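# Drill a hole at the red cross, return drill

## Task

Run the drill and hold its bit roughly perpendicular to the plank, motionless on one spot at the center of the red cross, for a few seconds, then withdraw it. The bit does not enter the wood, so pressing harder gains nothing. Any time the running bit spends touching or almost touching the plank elsewhere counts against you. Afterwards set the drill upright again at its original spot, so that it stays there without the robot's help, then release it and move the hand away.

## Robot and tools

Robot: one arm (six joints: shoulder pan, shoulder lift, elbow, wrist 1, wrist 2, wrist 3) carrying a five-finger right hand. The control reference is the hand point, 0.05 m in front of the palm where the index pad meets the thumb tip when pinching. Its axes: +z along the straightened fingers, +y out of the palm, +x across the palm toward the little finger. Straight fingers extend 0.06-0.07 m past the point along +z. A wrist bracket on the little-finger side protrudes 0.03 m past the point along +y and 0.11 m across the palm; it can collide. Rotating the hand, especially about x or y, shifts the point slightly.

Scene frame: origin on the table top below the arm base, +z up, +y to the left when looking along +x. Result state lines report end_effector_position (m), end_effector_quat_wxyz and velocities in this frame; the printed position may be a little off at long reach.

The row (14 numbers, each in [-1, 1]), used by execute_actions and move: dx, dy, dz, rx, ry, rz, hand/little, ring, middle, index, thumb_bend, thumb_turn, force_limit, speed. The first six are an offset, not a pose: expressed in the hand point's own axes, measured from the hand point pose shown in the latest result that reports it (or, before any such result in the scene and for later calls in the same reply, from where the robot is when the action begins). Every row in an action is counted from that same reference, not from the previous row. Scale: 1.0 = 0.6 m or 180 degrees; rx, ry, rz form one rotation vector. All-zero offsets are not a pause; they pull the hand back to the reference. Each step the commanded pose is clipped to within 100 mm and 16 degrees of the measured pose; motion lags commands by about 0.17 s.

Finger numbers are absolute targets: little, ring, middle, index use +1 straight, -1 fully curled; thumb_bend +1 straight, -1 fully bent; thumb_turn +1 beside the palm, -1 across in front of it. A pinch is roughly index -0.22, thumb_bend -0.75, thumb_turn -0.57. force_limit maps -1..+1 to about 0..10 N fingertip force (0..15 N for the two thumb motors) and only stops closing motors. speed maps -1..+1 to nearly zero..full (full travel in 0.6 s). A motor moves only when its target changes by 0.01 or more, then locks at the target, at force_limit, or after stalling. Wrapping the whole hand works for objects 0.035-0.08 m wide with the thumb turned in front first. Close at speed -0.9 or lower for a gentle grip. Result fields hand_measured, hand_stopped_by (moving, target, force, stalled, fault), hand_load_n (positive = pushed open) list six values in motor order; loads dropping to about 0 signal a lost grip.

Tools:
- execute_actions {"actions": [...], "pictures": bool}: list holds zero or one item. Empty list: just returns state. {"rows": [[14 numbers], ...], "steps": n}: up to 15 rows and up to 15 steps of 1/30 s (default 15); the final row repeats if rows are fewer than steps. {"steps": n} alone: wait up to 300 steps counted from the previous result, including your reply time.
- move {"target": row, "speed": m/s 0.002-0.5 (default 0.25; turning up to twice that in rad/s), "stop_force": N 13-80 optional}: straight path toward the offset target, lasting 0.5-10 s (cut off at 10 s). Finger settings go out at the start. It does not avoid obstacles; the hand can lag, stray or overshoot the speed near full arm extension. stop_force ends the path when the wrist sensor sees that much extra push along the target direction for 2 steps; the hand backs up 2 steps and holds. Not reliable on moves that rotate; omit it when moving away from a surface you press. The result adds a move: line (done, off_target, moving, held, fault, contact) with limits (paced = clipped, held = some steps blocked) and distance to target.
- wait {"seconds": 0-10}: lets time pass without new commands.
- zoom_image {"camera": "cam_low" or "cam_wrist", "region": [x0, y0, x1, y1]}: pixel box, at most 504x504, of that camera's latest image. cam_low is 896x504, cam_wrist 616x616 fisheye.
- show_instructions {}: shows the reference pages (here the cordless drill page).
- finished_scene {"scene": 1 or 2}: ends and grades the scene; irreversible.

Result lines: "pose unreachable" means the clearance check altered or blocked the command; HELD marks steps where part of a row was not sent. "Hand target" gives where the controller is currently driving. Wrist force/torque are in the end-effector axes, noisy (offset up to about 5.5 N, noise up to 3.4 N), saturating near 100 N; pressing on a surface reads as force pointing back into the arm. Joint torques include drive output even in free air. MOTOR HOT appears from 70 °C; at 85 °C the brakes lock for minutes.

Cautions: contact torque at a joint limit (elbow 135, wrist joints 48.6, others 297 N m) or 150 N on the arm causes a 10 s fault stop. The arm is stiff, so aim only slightly past a surface and approach slowly. Avoid dropping, slamming or knocking anything off the table (that fails the scene). After big moves check the reported pose and send the remainder.

Each tool is called after "Call:" as name([rows], argument=value, ...), one row to a line, values as JSON.

## Session

Call:
execute_actions(actions=[])

Scene clock: 0.00 s of 6300.00 s.
end_effector_position=(+0.4680, -0.4111, +0.3961) hand_measured=(+1.000, +1.000, +1.000, +1.000, +1.000, +1.000) hand_load_n=(+0.0, +0.0, +0.0, +0.0, +0.0, +0.0) hand_stopped_by=(target, target, target, target, target, target) hand_force_limit=0.00 hand_speed=-0.80 end_effector_quat_wxyz=(+0.282, +0.234, -0.603, +0.709) end_effector_velocity=(-0.000, -0.000, +0.000) end_effector_angular_velocity=(-0.000, -0.001, -0.000)
Joint positions: [-0.638 -1.609  2.222 -0.891  2.506 -4.117]
Joint velocities: [-0.    -0.001 -0.    -0.    -0.     0.   ]
Joint torques (N m, as the arm reports them, + toward a larger angle): no reading
Motor temperatures (°C, as the motors report them): [27 24 27 29 29 30]
Wrist force (N, on the end effector, along its own x y z axes, offset not removed): no reading
Wrist torque (N m, same axes, about the end effector's origin, offset not removed): no reading
Hand target: +0.468, -0.411, +0.396; +0.282, +0.234, -0.603, +0.709

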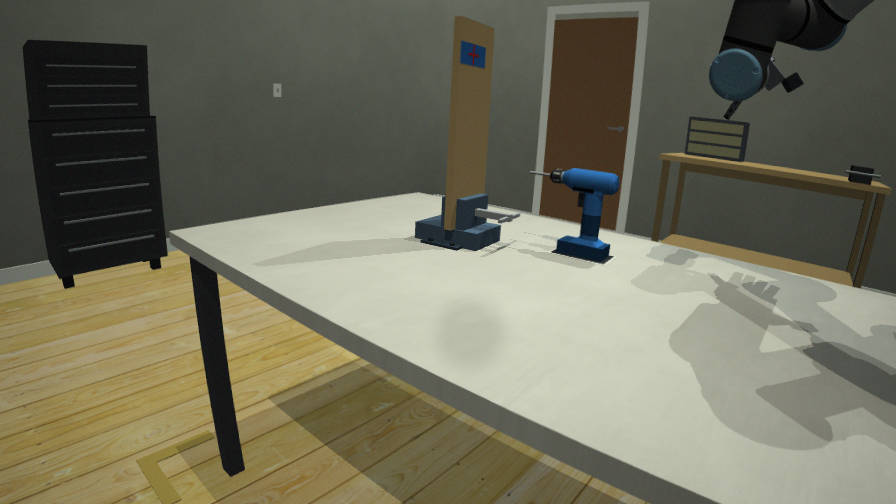

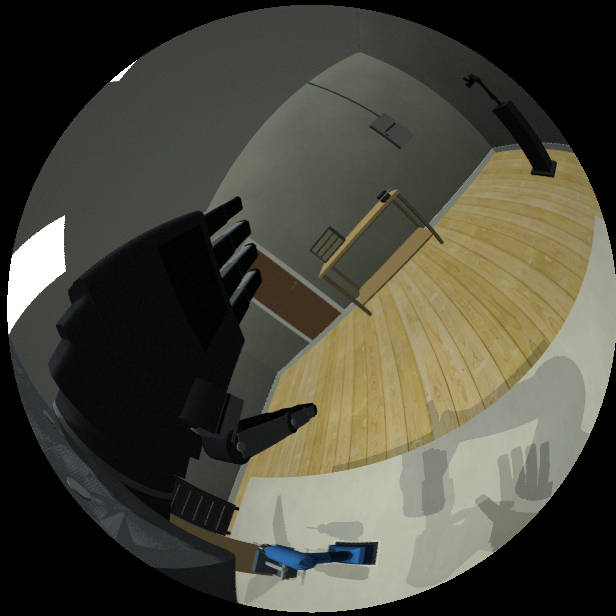

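Call:
move(target=[-0.407, 0.118, -0.418, -0.295, -0.549, 0.585, 1, 1, 1, 1, 1, -1, 1, 0], speed=0.35)

Call:
zoom_image(camera="cam_low", region=[400, 0, 760, 300])

Scene clock: 19.73 s of 6300.00 s.
end_effector_position=(+0.6005, -0.2008, +0.1401) hand_measured=(+1.000, +1.000, +1.000, +1.000, +1.000, -1.000) hand_load_n=(+0.0, +0.0, +0.0, +0.0, +0.0, +0.0) hand_stopped_by=(target, target, target, target, target, target) hand_force_limit=1.00 hand_speed=0.00 end_effector_quat_wxyz=(+0.706, -0.000, +0.708, +0.001) end_effector_velocity=(+0.000, -0.000, -0.002) end_effector_angular_velocity=(+0.005, -0.016, -0.004)
Joint positions: [-1.103 -1.09   2.478 -1.382  0.48  -1.573]
Joint velocities: [ 0.002  0.014  0.007 -0.056  0.007  0.036]
Joint torques (N m, as the arm reports them, + toward a larger angle): [ 13.23 -33.4   -1.83  -3.16   4.15   1.81]
Motor temperatures (°C, as the motors report them): [27 24 27 29 29 30]
Wrist force (N, on the end effector, along its own x y z axes, offset not removed): [1.8 -5.4 -2.7]
Wrist torque (N m, same axes, about the end effector's origin, offset not removed): [-0.65 -0.12 -0.15]
Hand target: +0.601, -0.201, +0.140; +0.707, +0.000, +0.707, +0.001
Off the commanded pose: 0.000 m, 0 deg.
move: done

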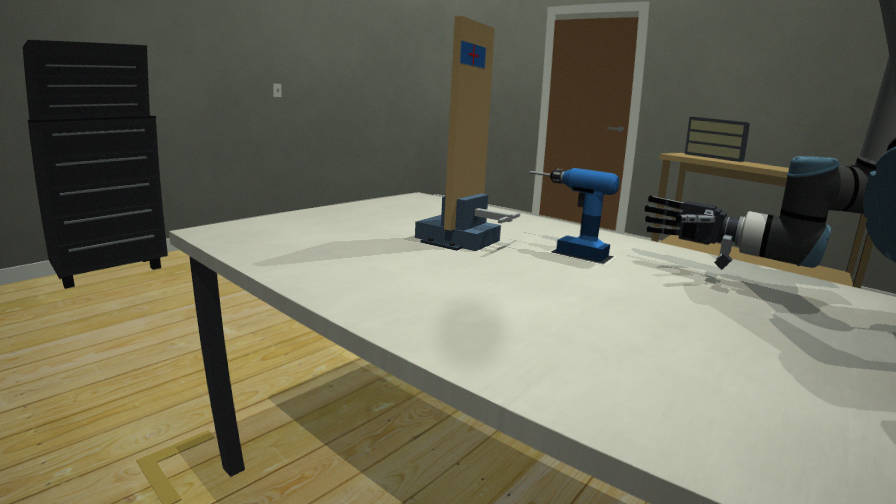

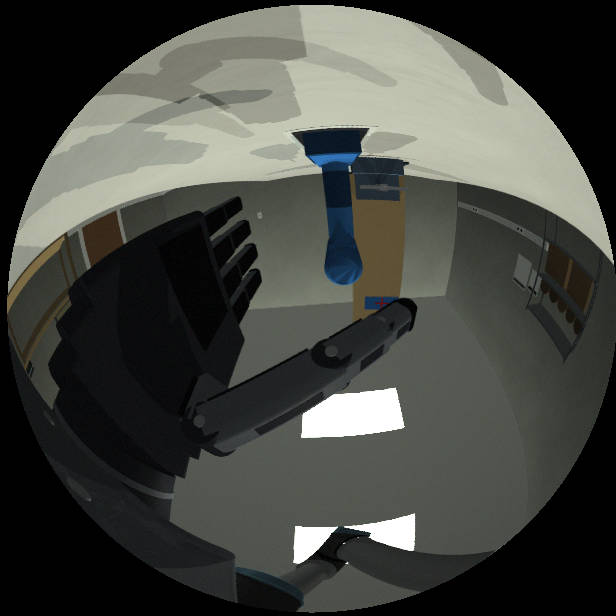

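Region (400, 0, 760, 300) of cam_low's 896x504 image, scaled by 1.400, with more detail than that image has.

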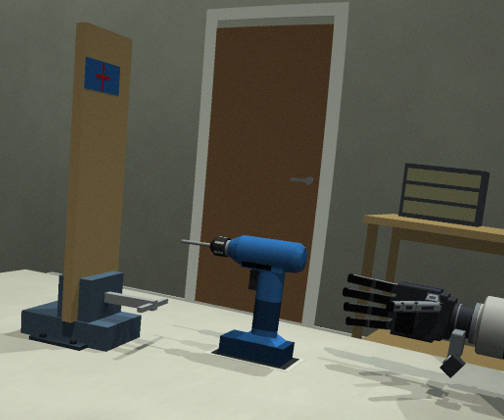

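Call:
zoom_image(camera="cam_wrist", region=[260, 110, 440, 320])

Region (260, 110, 440, 320) of cam_wrist's 616x616 image, scaled by 2.400, with more detail than that image has; it fills the left 432 columns of this view, and the rest is white.

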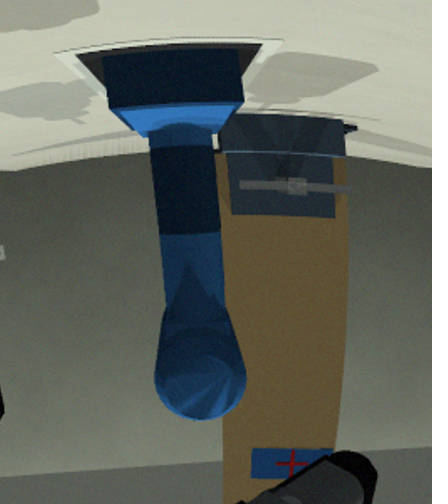

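Call:
move(target=[0.02, 0.0855, 0.164, -0.039, 0, 0, 1, 1, 1, 1, 1, -1, 1, 0], speed=0.12)

Call:
zoom_image(camera="cam_wrist", region=[160, 90, 400, 370])

Scene clock: 32.97 s of 6300.00 s.
end_effector_position=(+0.6984, -0.1494, +0.1280) hand_measured=(+1.000, +1.000, +1.000, +1.000, +1.000, -1.000) hand_load_n=(+0.0, +0.0, +0.0, +0.0, +0.0, +0.0) hand_stopped_by=(target, target, target, target, target, target) hand_force_limit=1.00 hand_speed=0.00 end_effector_quat_wxyz=(+0.705, -0.043, +0.707, +0.044) end_effector_velocity=(+0.003, +0.000, +0.000) end_effector_angular_velocity=(-0.002, -0.001, +0.002)
Joint positions: [-0.87  -1.016  2.322 -1.302  0.591 -1.572]
Joint velocities: [ 0.004  0.001 -0.005  0.002  0.002 -0.001]
Joint torques (N m, as the arm reports them, + toward a larger angle): [  7.   -44.44 -18.88   1.     3.71  -2.07]
Motor temperatures (°C, as the motors report them): [27 24 27 29 29 30]
Wrist force (N, on the end effector, along its own x y z axes, offset not removed): [-1.2 -4.6 -2.7]
Wrist torque (N m, same axes, about the end effector's origin, offset not removed): [-0.45 0.20 -0.07]
Hand target: +0.699, -0.149, +0.128; +0.705, -0.043, +0.707, +0.044
Off the commanded pose: 0.000 m, 0 deg.
move: done

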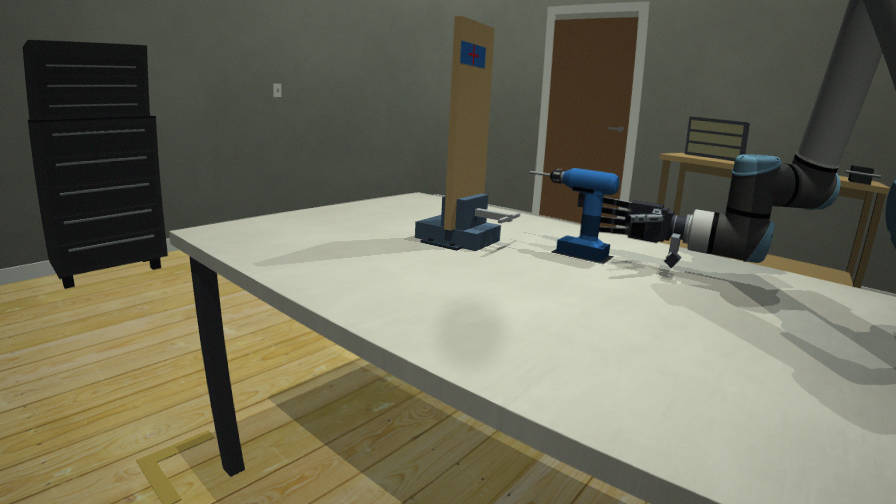

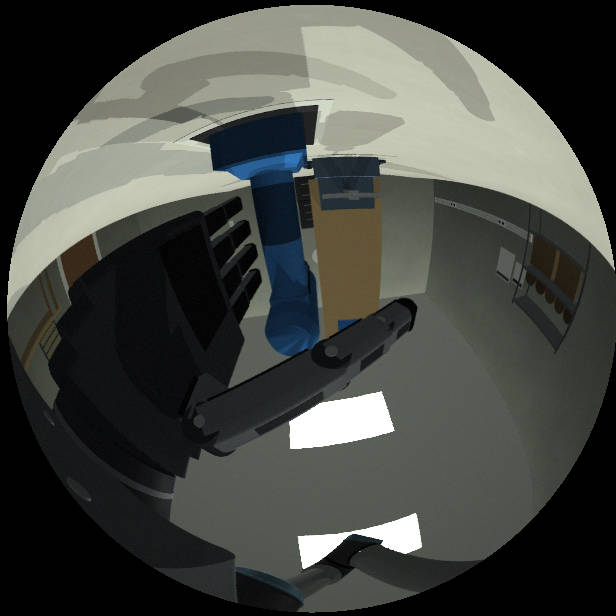

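Region (160, 90, 400, 370) of cam_wrist's 616x616 image, scaled by 1.800, with more detail than that image has; it fills the left 432 columns of this view, and the rest is white.

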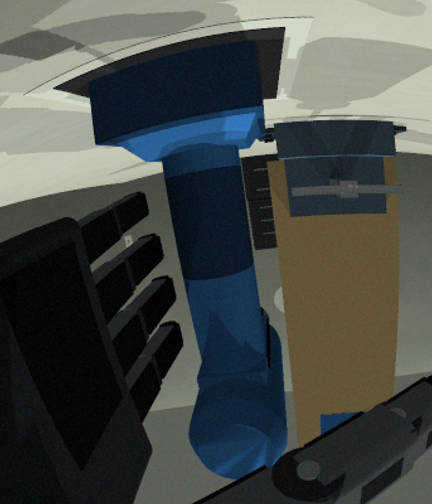

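Call:
move(target=[0.0, -0.006, 0.157, 0, 0, 0, 1, 1, 1, 1, 1, -1, 1, 0], speed=0.07)

Call:
zoom_image(camera="cam_low", region=[500, 150, 710, 290])

Scene clock: 38.00 s of 6300.00 s.
end_effector_position=(+0.7920, -0.1413, +0.1278) hand_measured=(+1.000, +1.000, +1.000, +1.000, +1.000, -1.000) hand_load_n=(+0.0, +0.0, +0.0, +0.0, +0.0, +0.0) hand_stopped_by=(target, target, target, target, target, target) hand_force_limit=1.00 hand_speed=0.00 end_effector_quat_wxyz=(+0.705, -0.043, +0.707, +0.044) end_effector_velocity=(+0.003, -0.000, +0.000) end_effector_angular_velocity=(-0.001, -0.001, +0.000)
Joint positions: [-0.73  -0.96   2.162 -1.198  0.731 -1.571]
Joint velocities: [ 0.004  0.002 -0.006  0.003  0.003 -0.   ]
Joint torques (N m, as the arm reports them, + toward a larger angle): [ 13.08 -54.24 -23.75   1.8    4.55  -1.9 ]
Motor temperatures (°C, as the motors report them): [27 24 27 29 29 30]
Wrist force (N, on the end effector, along its own x y z axes, offset not removed): [-3.2 -2.9 3.2]
Wrist torque (N m, same axes, about the end effector's origin, offset not removed): [-0.58 0.19 -0.24]
Hand target: +0.792, -0.141, +0.128; +0.705, -0.043, +0.707, +0.044
Off the commanded pose: 0.000 m, 0 deg.
move: done

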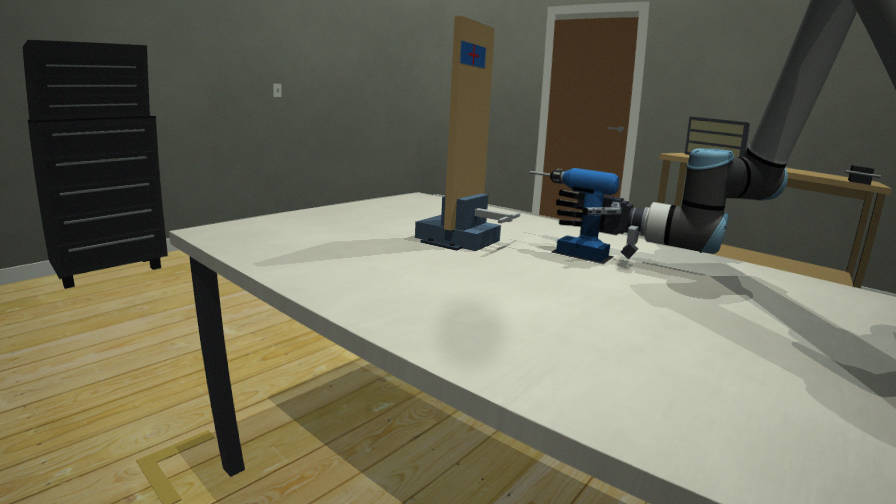

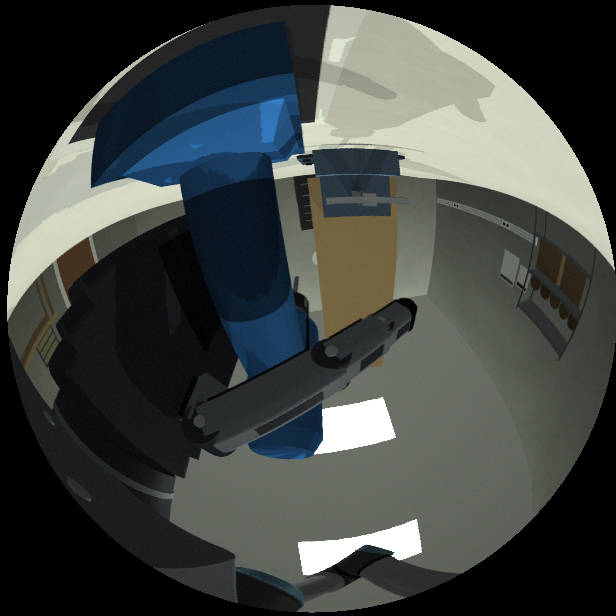

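Region (500, 150, 710, 290) of cam_low's 896x504 image, scaled by 2.400, with more detail than that image has.

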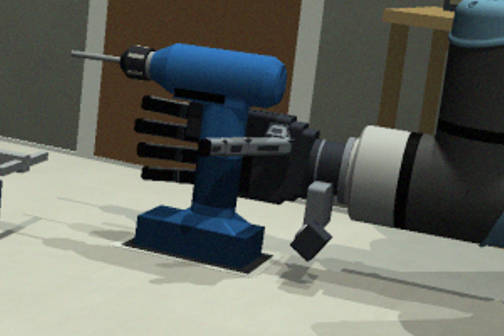

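Call:
move(target=[-0.009, 0.007, 0.0, 0, 0, 0, -1, -1, 1, -0.4, -1, -1, 1, -0.5], speed=0.015)

Call:
zoom_image(camera="cam_low", region=[500, 150, 710, 290])

Scene clock: 44.27 s of 6300.00 s.
end_effector_position=(+0.7915, -0.1371, +0.1332) hand_measured=(-0.854, -0.844, +1.000, -0.400, -0.292, -1.000) hand_load_n=(+10.5, +11.0, +0.0, +1.0, +14.0, +1.5) hand_stopped_by=(force, force, target, target, force, target) hand_force_limit=1.00 hand_speed=-0.50 end_effector_quat_wxyz=(+0.705, -0.043, +0.707, +0.044) end_effector_velocity=(-0.001, -0.000, -0.001) end_effector_angular_velocity=(+0.001, +0.002, -0.001)
Joint positions: [-0.725 -0.972  2.167 -1.191  0.736 -1.571]
Joint velocities: [-0.001  0.001  0.001  0.     0.    -0.   ]
Joint torques (N m, as the arm reports them, + toward a larger angle): [  1.06 -79.16 -12.96  -1.59   2.9    0.43]
Motor temperatures (°C, as the motors report them): [27 24 27 29 29 30]
Wrist force (N, on the end effector, along its own x y z axes, offset not removed): [2.6 -6.3 3.9]
Wrist torque (N m, same axes, about the end effector's origin, offset not removed): [-0.91 -1.08 -0.51]
Hand target: +0.792, -0.137, +0.133; +0.705, -0.043, +0.707, +0.044
Off the commanded pose: 0.000 m, 0 deg.
move: done

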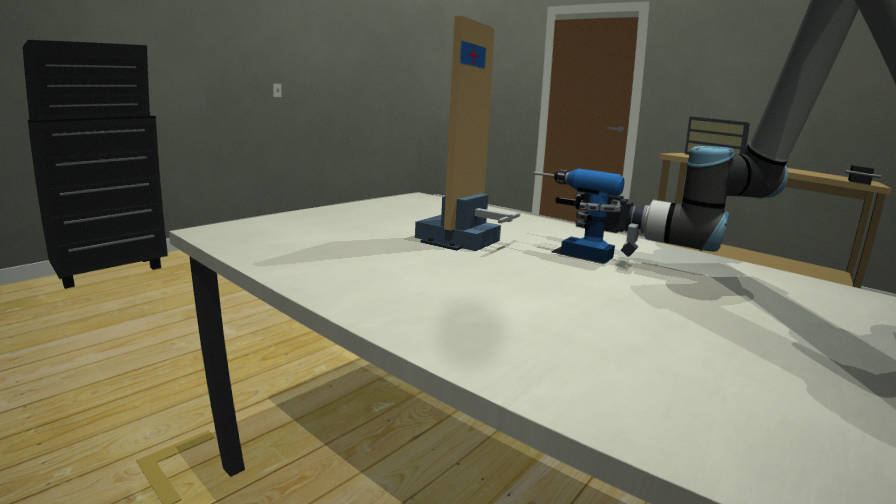

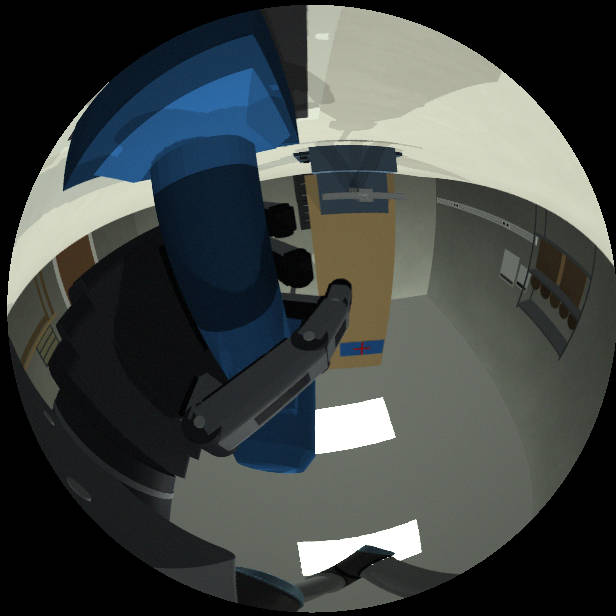

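Region (500, 150, 710, 290) of cam_low's 896x504 image, scaled by 2.400, with more detail than that image has.

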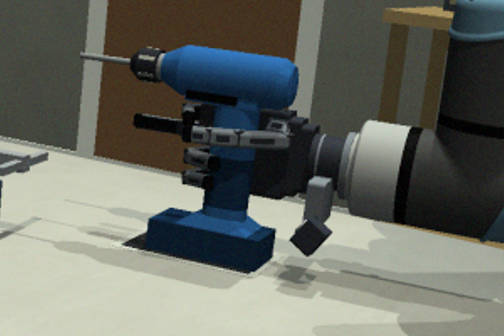

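Call:
move(target=[-0.43, 0.177, 0.12, 0, 0, 0, -0.99, -0.99, 1, -0.4, -0.99, -1, 1, -0.5], speed=0.12)

Call:
zoom_image(camera="cam_low", region=[440, 10, 650, 150])

Scene clock: 63.87 s of 6300.00 s.
end_effector_position=(+0.8500, -0.0229, +0.3906) hand_measured=(-0.854, -0.844, +1.000, -0.400, -0.306, -1.000) hand_load_n=(+8.5, +10.0, +0.0, +1.5, +15.5, +3.0) hand_stopped_by=(force, force, target, target, force, target) hand_force_limit=1.00 hand_speed=-0.50 end_effector_quat_wxyz=(+0.705, -0.043, +0.707, +0.044) end_effector_velocity=(+0.001, -0.000, +0.003) end_effector_angular_velocity=(-0.001, +0.000, -0.002)
Joint positions: [-0.5   -1.343  2.035 -0.689  0.961 -1.57 ]
Joint velocities: [ 0.001 -0.002 -0.004  0.007  0.003 -0.001]
Joint torques (N m, as the arm reports them, + toward a larger angle): [ 11.81 -84.18 -46.53  -1.31   4.54  -1.64]
Motor temperatures (°C, as the motors report them): [27 24 27 29 29 30]
Wrist force (N, on the end effector, along its own x y z axes, offset not removed): [9.7 -0.9 -0.1]
Wrist torque (N m, same axes, about the end effector's origin, offset not removed): [-0.04 0.00 0.38]
Hand target: +0.850, -0.023, +0.391; +0.705, -0.043, +0.707, +0.044
Off the commanded pose: 0.001 m, 0 deg.
move: done

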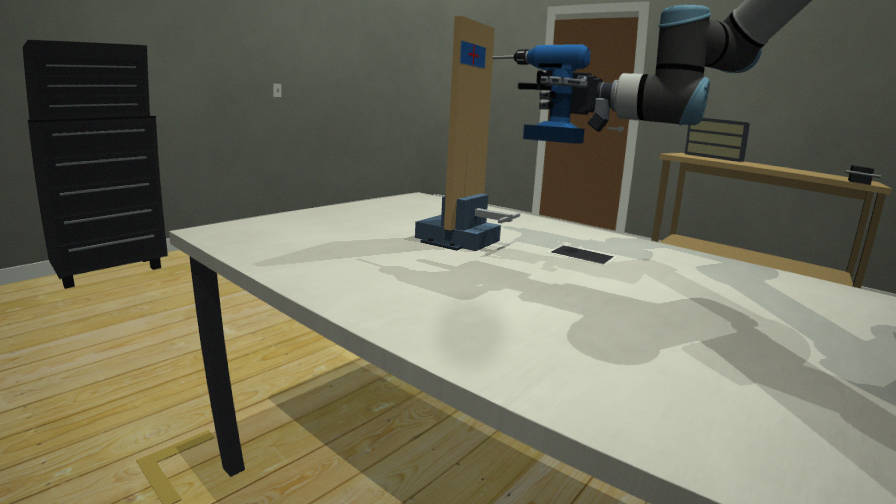

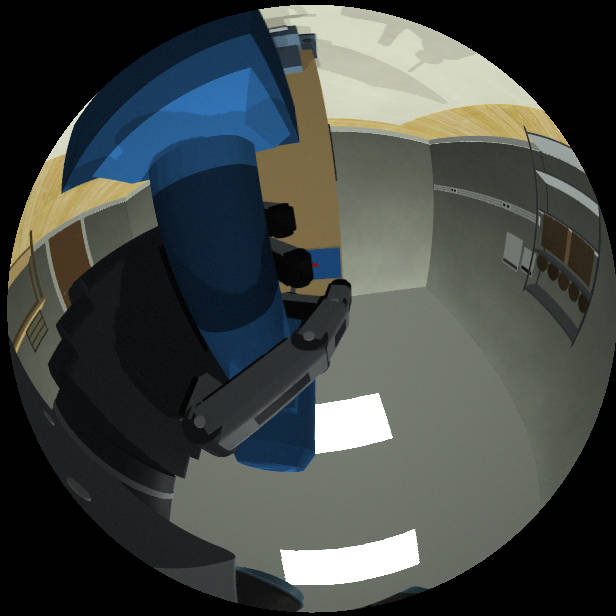

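Region (440, 10, 650, 150) of cam_low's 896x504 image, scaled by 2.400, with more detail than that image has.

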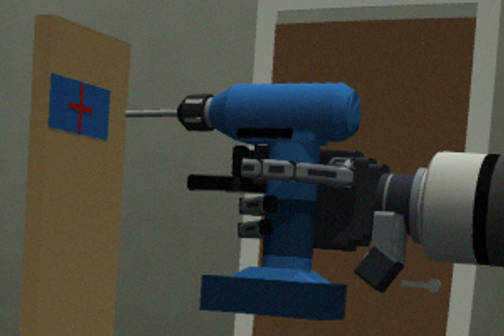

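Call:
zoom_image(camera="cam_wrist", region=[250, 210, 370, 320])

Region (250, 210, 370, 320) of cam_wrist's 616x616 image, scaled by 4.200, with more detail than that image has; it fills the top 462 rows of this view, and the rest is white.

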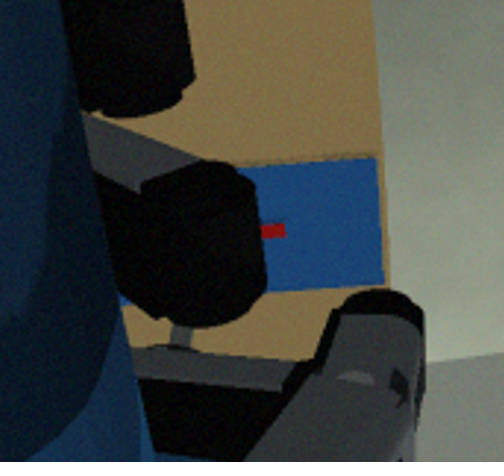

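Call:
move(target=[-0.012, 0.006, 0.05, 0, 0, 0, -0.99, -0.99, 1, -0.4, -0.99, -1, 1, -0.5], speed=0.04)

Call:
zoom_image(camera="cam_low", region=[445, 25, 535, 95])

Call:
zoom_image(camera="cam_wrist", region=[250, 210, 370, 320])

Scene clock: 75.13 s of 6300.00 s.
end_effector_position=(+0.8790, -0.0157, +0.3977) hand_measured=(-0.854, -0.844, +1.000, -0.400, -0.306, -1.000) hand_load_n=(+8.5, +10.0, +0.0, +1.5, +15.5, +3.0) hand_stopped_by=(force, force, target, target, force, target) hand_force_limit=1.00 hand_speed=-0.50 end_effector_quat_wxyz=(+0.705, -0.043, +0.707, +0.044) end_effector_velocity=(+0.003, +0.001, +0.001) end_effector_angular_velocity=(-0.000, -0.000, +0.001)
Joint positions: [-0.467 -1.311  1.977 -0.663  0.994 -1.57 ]
Joint velocities: [ 0.004  0.003 -0.005  0.002  0.003 -0.   ]
Joint torques (N m, as the arm reports them, + toward a larger angle): [  7.42 -52.67 -48.01  -1.07   4.6    0.98]
Motor temperatures (°C, as the motors report them): [27 24 27 29 29 30]
Wrist force (N, on the end effector, along its own x y z axes, offset not removed): [14.4 2.6 -0.1]
Wrist torque (N m, same axes, about the end effector's origin, offset not removed): [0.39 -0.72 0.58]
Hand target: +0.879, -0.016, +0.398; +0.705, -0.043, +0.707, +0.044
Off the commanded pose: 0.000 m, 0 deg.
move: done

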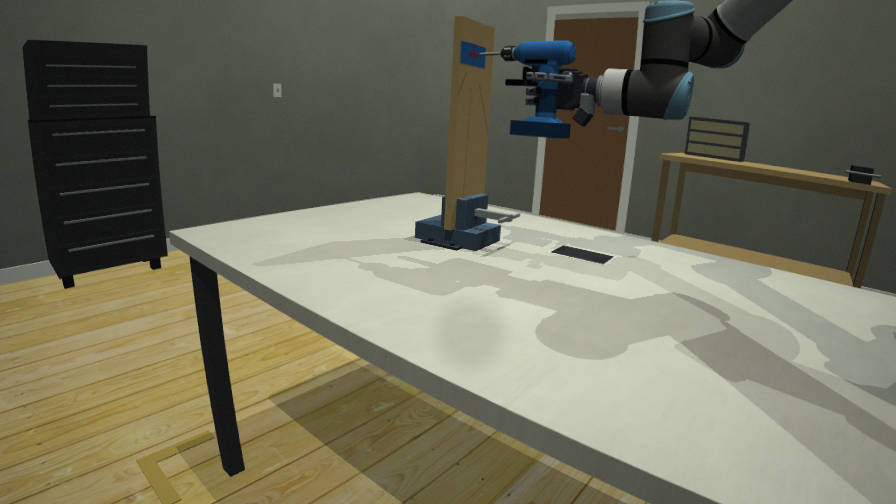

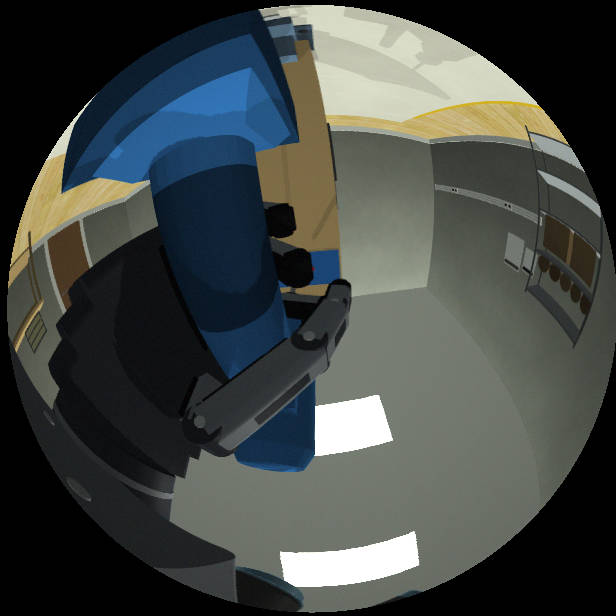

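Region (445, 25, 535, 95) of cam_low's 896x504 image, scaled by 5.600, with more detail than that image has.

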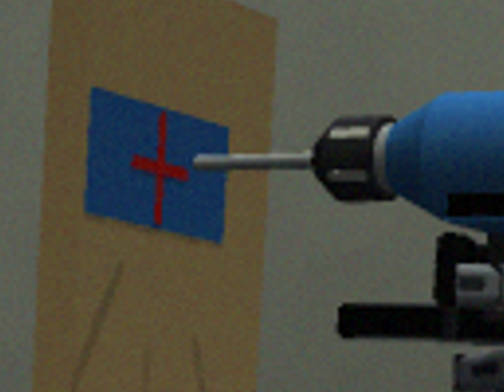

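Region (250, 210, 370, 320) of cam_wrist's 616x616 image, scaled by 4.200, with more detail than that image has; it fills the top 462 rows of this view, and the rest is white.

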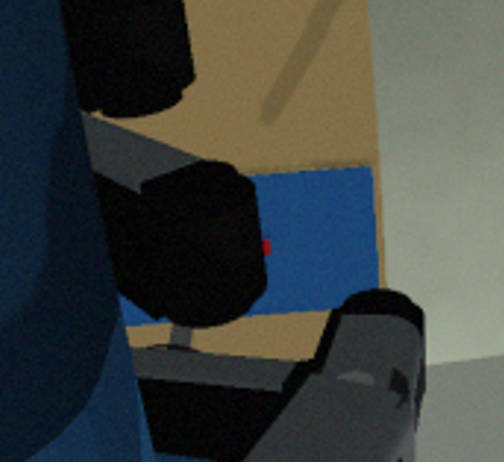

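Call:
move(target=[0.0025, -0.003, 0.022, 0, 0, 0, -0.99, -0.99, 1, -0.4, -0.99, -1, 1, -0.5], speed=0.015, stop_force=13)

Call:
zoom_image(camera="cam_low", region=[445, 25, 535, 95])

Scene clock: 80.57 s of 6300.00 s.
end_effector_position=(+0.8920, -0.0158, +0.3962) hand_measured=(-0.854, -0.844, +1.000, -0.400, -0.306, -1.000) hand_load_n=(+8.5, +10.0, +0.0, +1.5, +15.5, +3.0) hand_stopped_by=(force, force, target, target, force, target) hand_force_limit=1.00 hand_speed=-0.50 end_effector_quat_wxyz=(+0.705, -0.043, +0.707, +0.044) end_effector_velocity=(+0.002, -0.000, -0.001) end_effector_angular_velocity=(+0.000, +0.001, -0.000)
Joint positions: [-0.458 -1.291  1.953 -0.659  1.003 -1.57 ]
Joint velocities: [ 0.002  0.005 -0.004  0.     0.002 -0.   ]
Joint torques (N m, as the arm reports them, + toward a larger angle): [ 12.97 -59.86 -48.87  -1.17   4.11   2.13]
Motor temperatures (°C, as the motors report them): [27 24 27 29 29 30]
Wrist force (N, on the end effector, along its own x y z axes, offset not removed): [15.1 -3.2 1.7]
Wrist torque (N m, same axes, about the end effector's origin, offset not removed): [-0.44 -0.94 0.24]
Hand target: +0.892, -0.016, +0.396; +0.705, -0.043, +0.707, +0.044
Off the commanded pose: 0.000 m, 0 deg.
move: done

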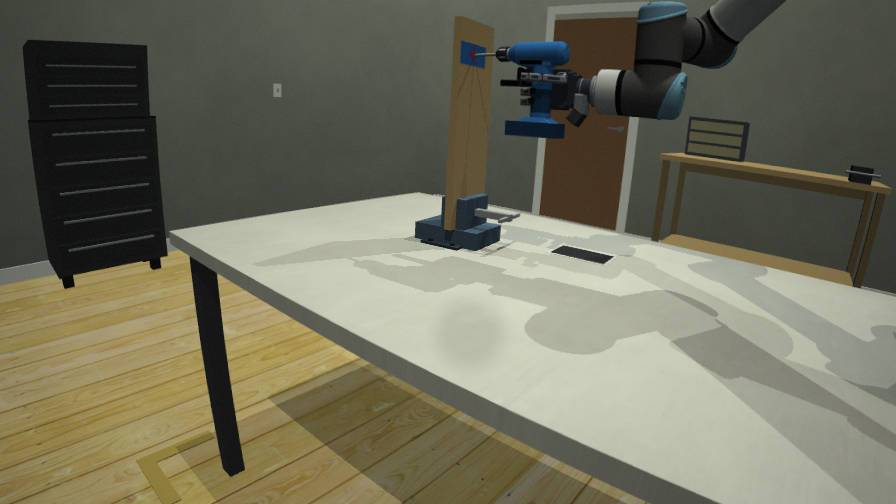

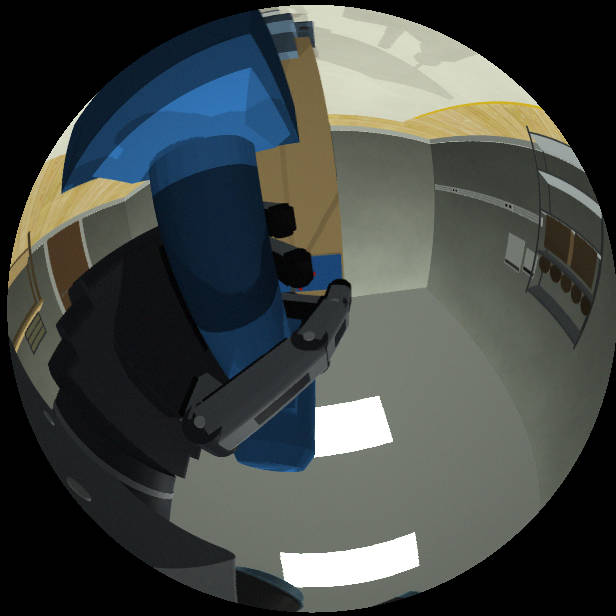

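Region (445, 25, 535, 95) of cam_low's 896x504 image, scaled by 5.600, with more detail than that image has.

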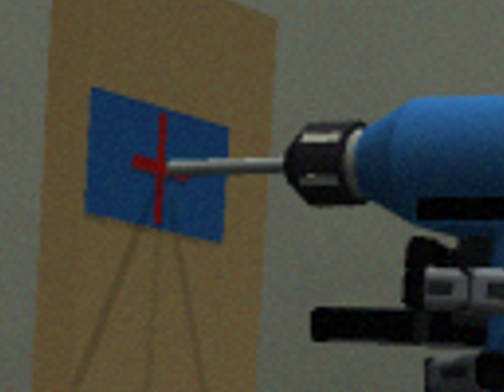

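Call:
move(target=[0.0, 0.0, 0.009, 0, 0, 0, -0.99, -0.99, 1, -0.4, -0.99, -1, 1, -0.5], speed=0.003, stop_force=13)

Call:
zoom_image(camera="cam_low", region=[445, 25, 535, 95])

Scene clock: 84.07 s of 6300.00 s.
end_effector_position=(+0.8952, -0.0154, +0.3960) hand_measured=(-0.854, -0.844, +1.000, -0.400, -0.306, -1.000) hand_load_n=(+8.5, +10.0, +0.0, +1.0, +15.5, +2.5) hand_stopped_by=(force, force, target, target, force, target) hand_force_limit=1.00 hand_speed=-0.50 end_effector_quat_wxyz=(+0.705, -0.043, +0.707, +0.044) end_effector_velocity=(-0.000, -0.001, +0.000) end_effector_angular_velocity=(-0.000, -0.000, -0.001)
Joint positions: [-0.455 -1.286  1.947 -0.657  1.006 -1.57 ]
Joint velocities: [-0.001 -0.001  0.001  0.    -0.    -0.   ]
Joint torques (N m, as the arm reports them, + toward a larger angle): [ -6.74 -90.16 -44.25  -8.19   0.24   1.92]
Motor temperatures (°C, as the motors report them): [27 24 27 29 29 30]
Wrist force (N, on the end effector, along its own x y z axes, offset not removed): [14.3 -6.1 -22.9]
Wrist torque (N m, same axes, about the end effector's origin, offset not removed): [-0.09 -0.16 0.33]
Hand target: +0.895, -0.015, +0.396; +0.705, -0.043, +0.707, +0.044
Off the commanded pose: 0.002 m, 0 deg.
move: contact

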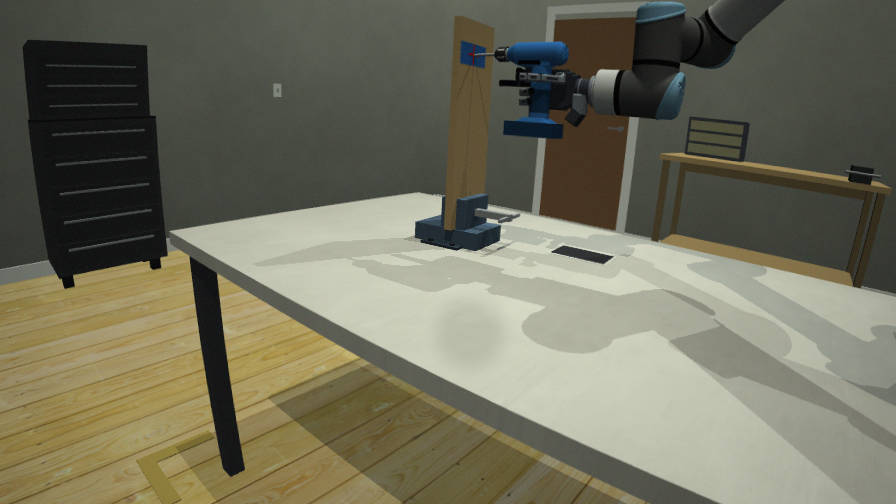

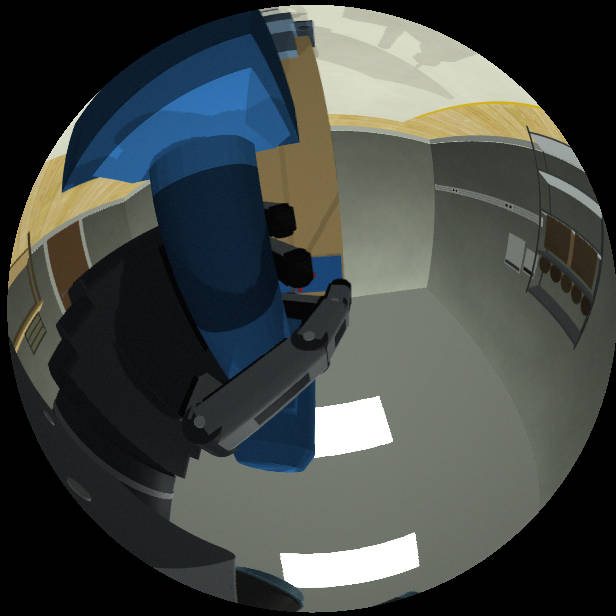

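Region (445, 25, 535, 95) of cam_low's 896x504 image, scaled by 5.600, with more detail than that image has.

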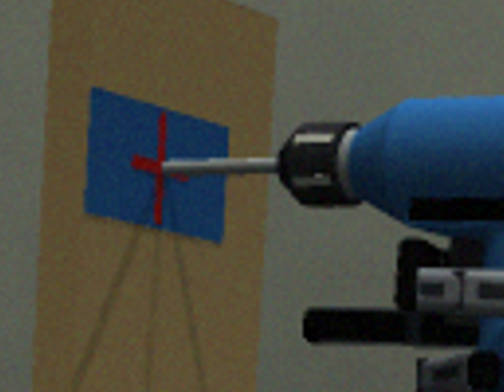

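Call:
execute_actions([
  {"rows": [[0,0,-0.0004,0,0,0,-0.99,-0.99,1,-0.8,-0.99,-1,1,-0.5]], "steps": 15},
], pictures=false)

Call:
wait(seconds=1)

Call:
zoom_image(camera="cam_low", region=[445, 25, 535, 95])

Scene clock: 86.87 s of 6300.00 s.
end_effector_position=(+0.8950, -0.0154, +0.3961) hand_measured=(-0.854, -0.844, +1.000, -0.432, -0.306, -1.000) hand_load_n=(+8.5, +10.0, +0.0, +11.5, +17.0, +2.0) hand_stopped_by=(force, force, target, force, force, target) hand_force_limit=1.00 hand_speed=-0.50 end_effector_quat_wxyz=(+0.705, -0.043, +0.707, +0.044) end_effector_velocity=(-0.000, +0.000, -0.000) end_effector_angular_velocity=(+0.000, +0.001, +0.000)
Joint positions: [-0.455 -1.286  1.947 -0.657  1.005 -1.57 ]
Joint velocities: [ 0.  0.  0.  0.  0. -0.]
Joint torques (N m, as the arm reports them, + toward a larger angle): [ -5.27 -73.78 -34.19  -1.28  -0.35   1.38]
Motor temperatures (°C, as the motors report them): [27 24 27 29 29 30]
Wrist force (N, on the end effector, along its own x y z axes, offset not removed): [7.4 -1.4 -0.5]
Wrist torque (N m, same axes, about the end effector's origin, offset not removed): [-0.42 0.09 0.15]
Hand target: +0.895, -0.015, +0.396; +0.705, -0.043, +0.707, +0.044
Off the commanded pose: 0.000 m, 0 deg.
Steps of this call (steps 1 to 69: nothing new was sent; steps 70 to 84: all 15 steps of this action). Readings (end_effector_position | what the end effector reports):
70: (+0.8950, -0.0154, +0.3961) | hand_measured=(-0.854, -0.844, +1.000, -0.400, -0.306, -1.000) hand_load_n=(+8.5, +10.0, +0.0, +1.5, +15.5, +2.5) hand_stopped_by=(force, force, target, moving, force, target) hand_force_limit=1.00 hand_speed=-0.50
71: (+0.8950, -0.0154, +0.3961) | hand_measured=(-0.854, -0.844, +1.000, -0.400, -0.306, -1.000) hand_load_n=(+8.5, +10.0, +0.0, +1.5, +15.5, +2.5) hand_stopped_by=(force, force, target, moving, force, target) hand_force_limit=1.00 hand_speed=-0.50
73: (+0.8950, -0.0154, +0.3961) | hand_measured=(-0.854, -0.844, +1.000, -0.422, -0.306, -1.000) hand_load_n=(+8.5, +10.0, +0.0, +8.5, +16.5, +2.0) hand_stopped_by=(force, force, target, moving, force, target) hand_force_limit=1.00 hand_speed=-0.50
77: (+0.8950, -0.0154, +0.3961) | hand_measured=(-0.854, -0.844, +1.000, -0.432, -0.306, -1.000) hand_load_n=(+8.5, +10.0, +0.0, +11.5, +17.0, +2.0) hand_stopped_by=(force, force, target, force, force, target) hand_force_limit=1.00 hand_speed=-0.50
84: the state above

Scene clock: 87.87 s of 6300.00 s.
end_effector_position=(+0.8950, -0.0154, +0.3961) hand_measured=(-0.854, -0.844, +1.000, -0.432, -0.306, -1.000) hand_load_n=(+8.5, +10.0, +0.0, +11.5, +17.0, +2.0) hand_stopped_by=(force, force, target, force, force, target) hand_force_limit=1.00 hand_speed=-0.50 end_effector_quat_wxyz=(+0.705, -0.043, +0.707, +0.044) end_effector_velocity=(+0.000, +0.000, +0.001) end_effector_angular_velocity=(-0.001, -0.002, +0.000)
Joint positions: [-0.455 -1.286  1.947 -0.657  1.005 -1.57 ]
Joint velocities: [ 0.    -0.001 -0.001 -0.     0.     0.   ]
Joint torques (N m, as the arm reports them, + toward a larger angle): [  3.7  -56.08 -34.31  -1.63   4.42   1.39]
Motor temperatures (°C, as the motors report them): [27 24 27 29 29 30]
Wrist force (N, on the end effector, along its own x y z axes, offset not removed): [13.8 0.7 -0.2]
Wrist torque (N m, same axes, about the end effector's origin, offset not removed): [0.15 -1.02 0.54]
Hand target: +0.895, -0.015, +0.396; +0.705, -0.043, +0.707, +0.044
Off the commanded pose: 0.000 m, 0 deg.
Steps of this call (steps 1 to 30: nothing new was sent). Readings (end_effector_position | what the end effector reports):
1: (+0.8950, -0.0154, +0.3961) | hand_measured=(-0.854, -0.844, +1.000, -0.432, -0.306, -1.000) hand_load_n=(+8.5, +10.0, +0.0, +11.5, +17.0, +2.0) hand_stopped_by=(force, force, target, force, force, target) hand_force_limit=1.00 hand_speed=-0.50
2: (+0.8950, -0.0154, +0.3961) | hand_measured=(-0.854, -0.844, +1.000, -0.432, -0.306, -1.000) hand_load_n=(+8.5, +10.0, +0.0, +11.5, +17.0, +2.0) hand_stopped_by=(force, force, target, force, force, target) hand_force_limit=1.00 hand_speed=-0.50
4: (+0.8950, -0.0154, +0.3961) | hand_measured=(-0.854, -0.844, +1.000, -0.432, -0.306, -1.000) hand_load_n=(+8.5, +10.0, +0.0, +11.5, +17.0, +2.0) hand_stopped_by=(force, force, target, force, force, target) hand_force_limit=1.00 hand_speed=-0.50
8: (+0.8950, -0.0154, +0.3961) | hand_measured=(-0.854, -0.844, +1.000, -0.432, -0.306, -1.000) hand_load_n=(+8.5, +10.0, +0.0, +11.5, +17.0, +2.0) hand_stopped_by=(force, force, target, force, force, target) hand_force_limit=1.00 hand_speed=-0.50
30: the state above

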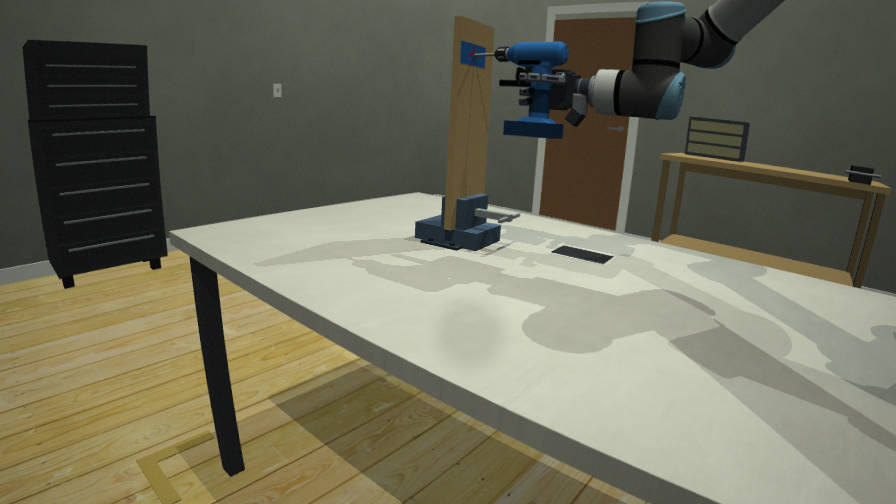

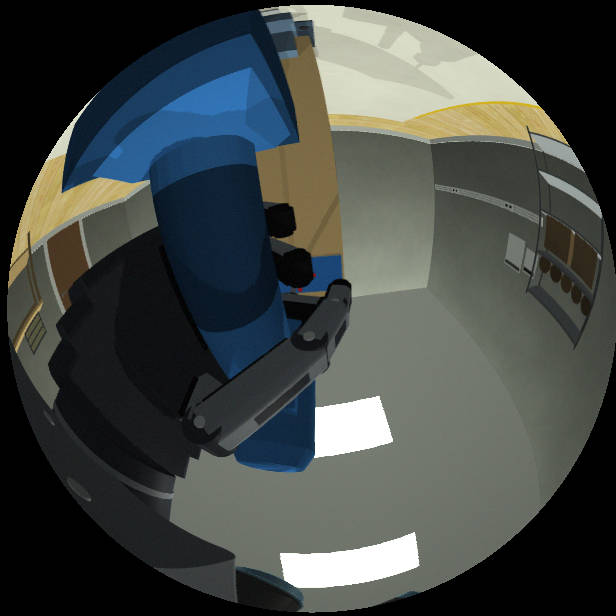

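Region (445, 25, 535, 95) of cam_low's 896x504 image, scaled by 5.600, with more detail than that image has.

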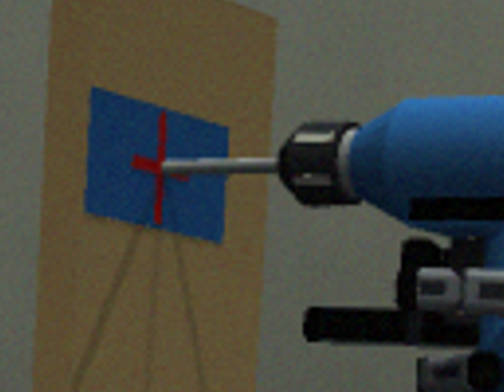

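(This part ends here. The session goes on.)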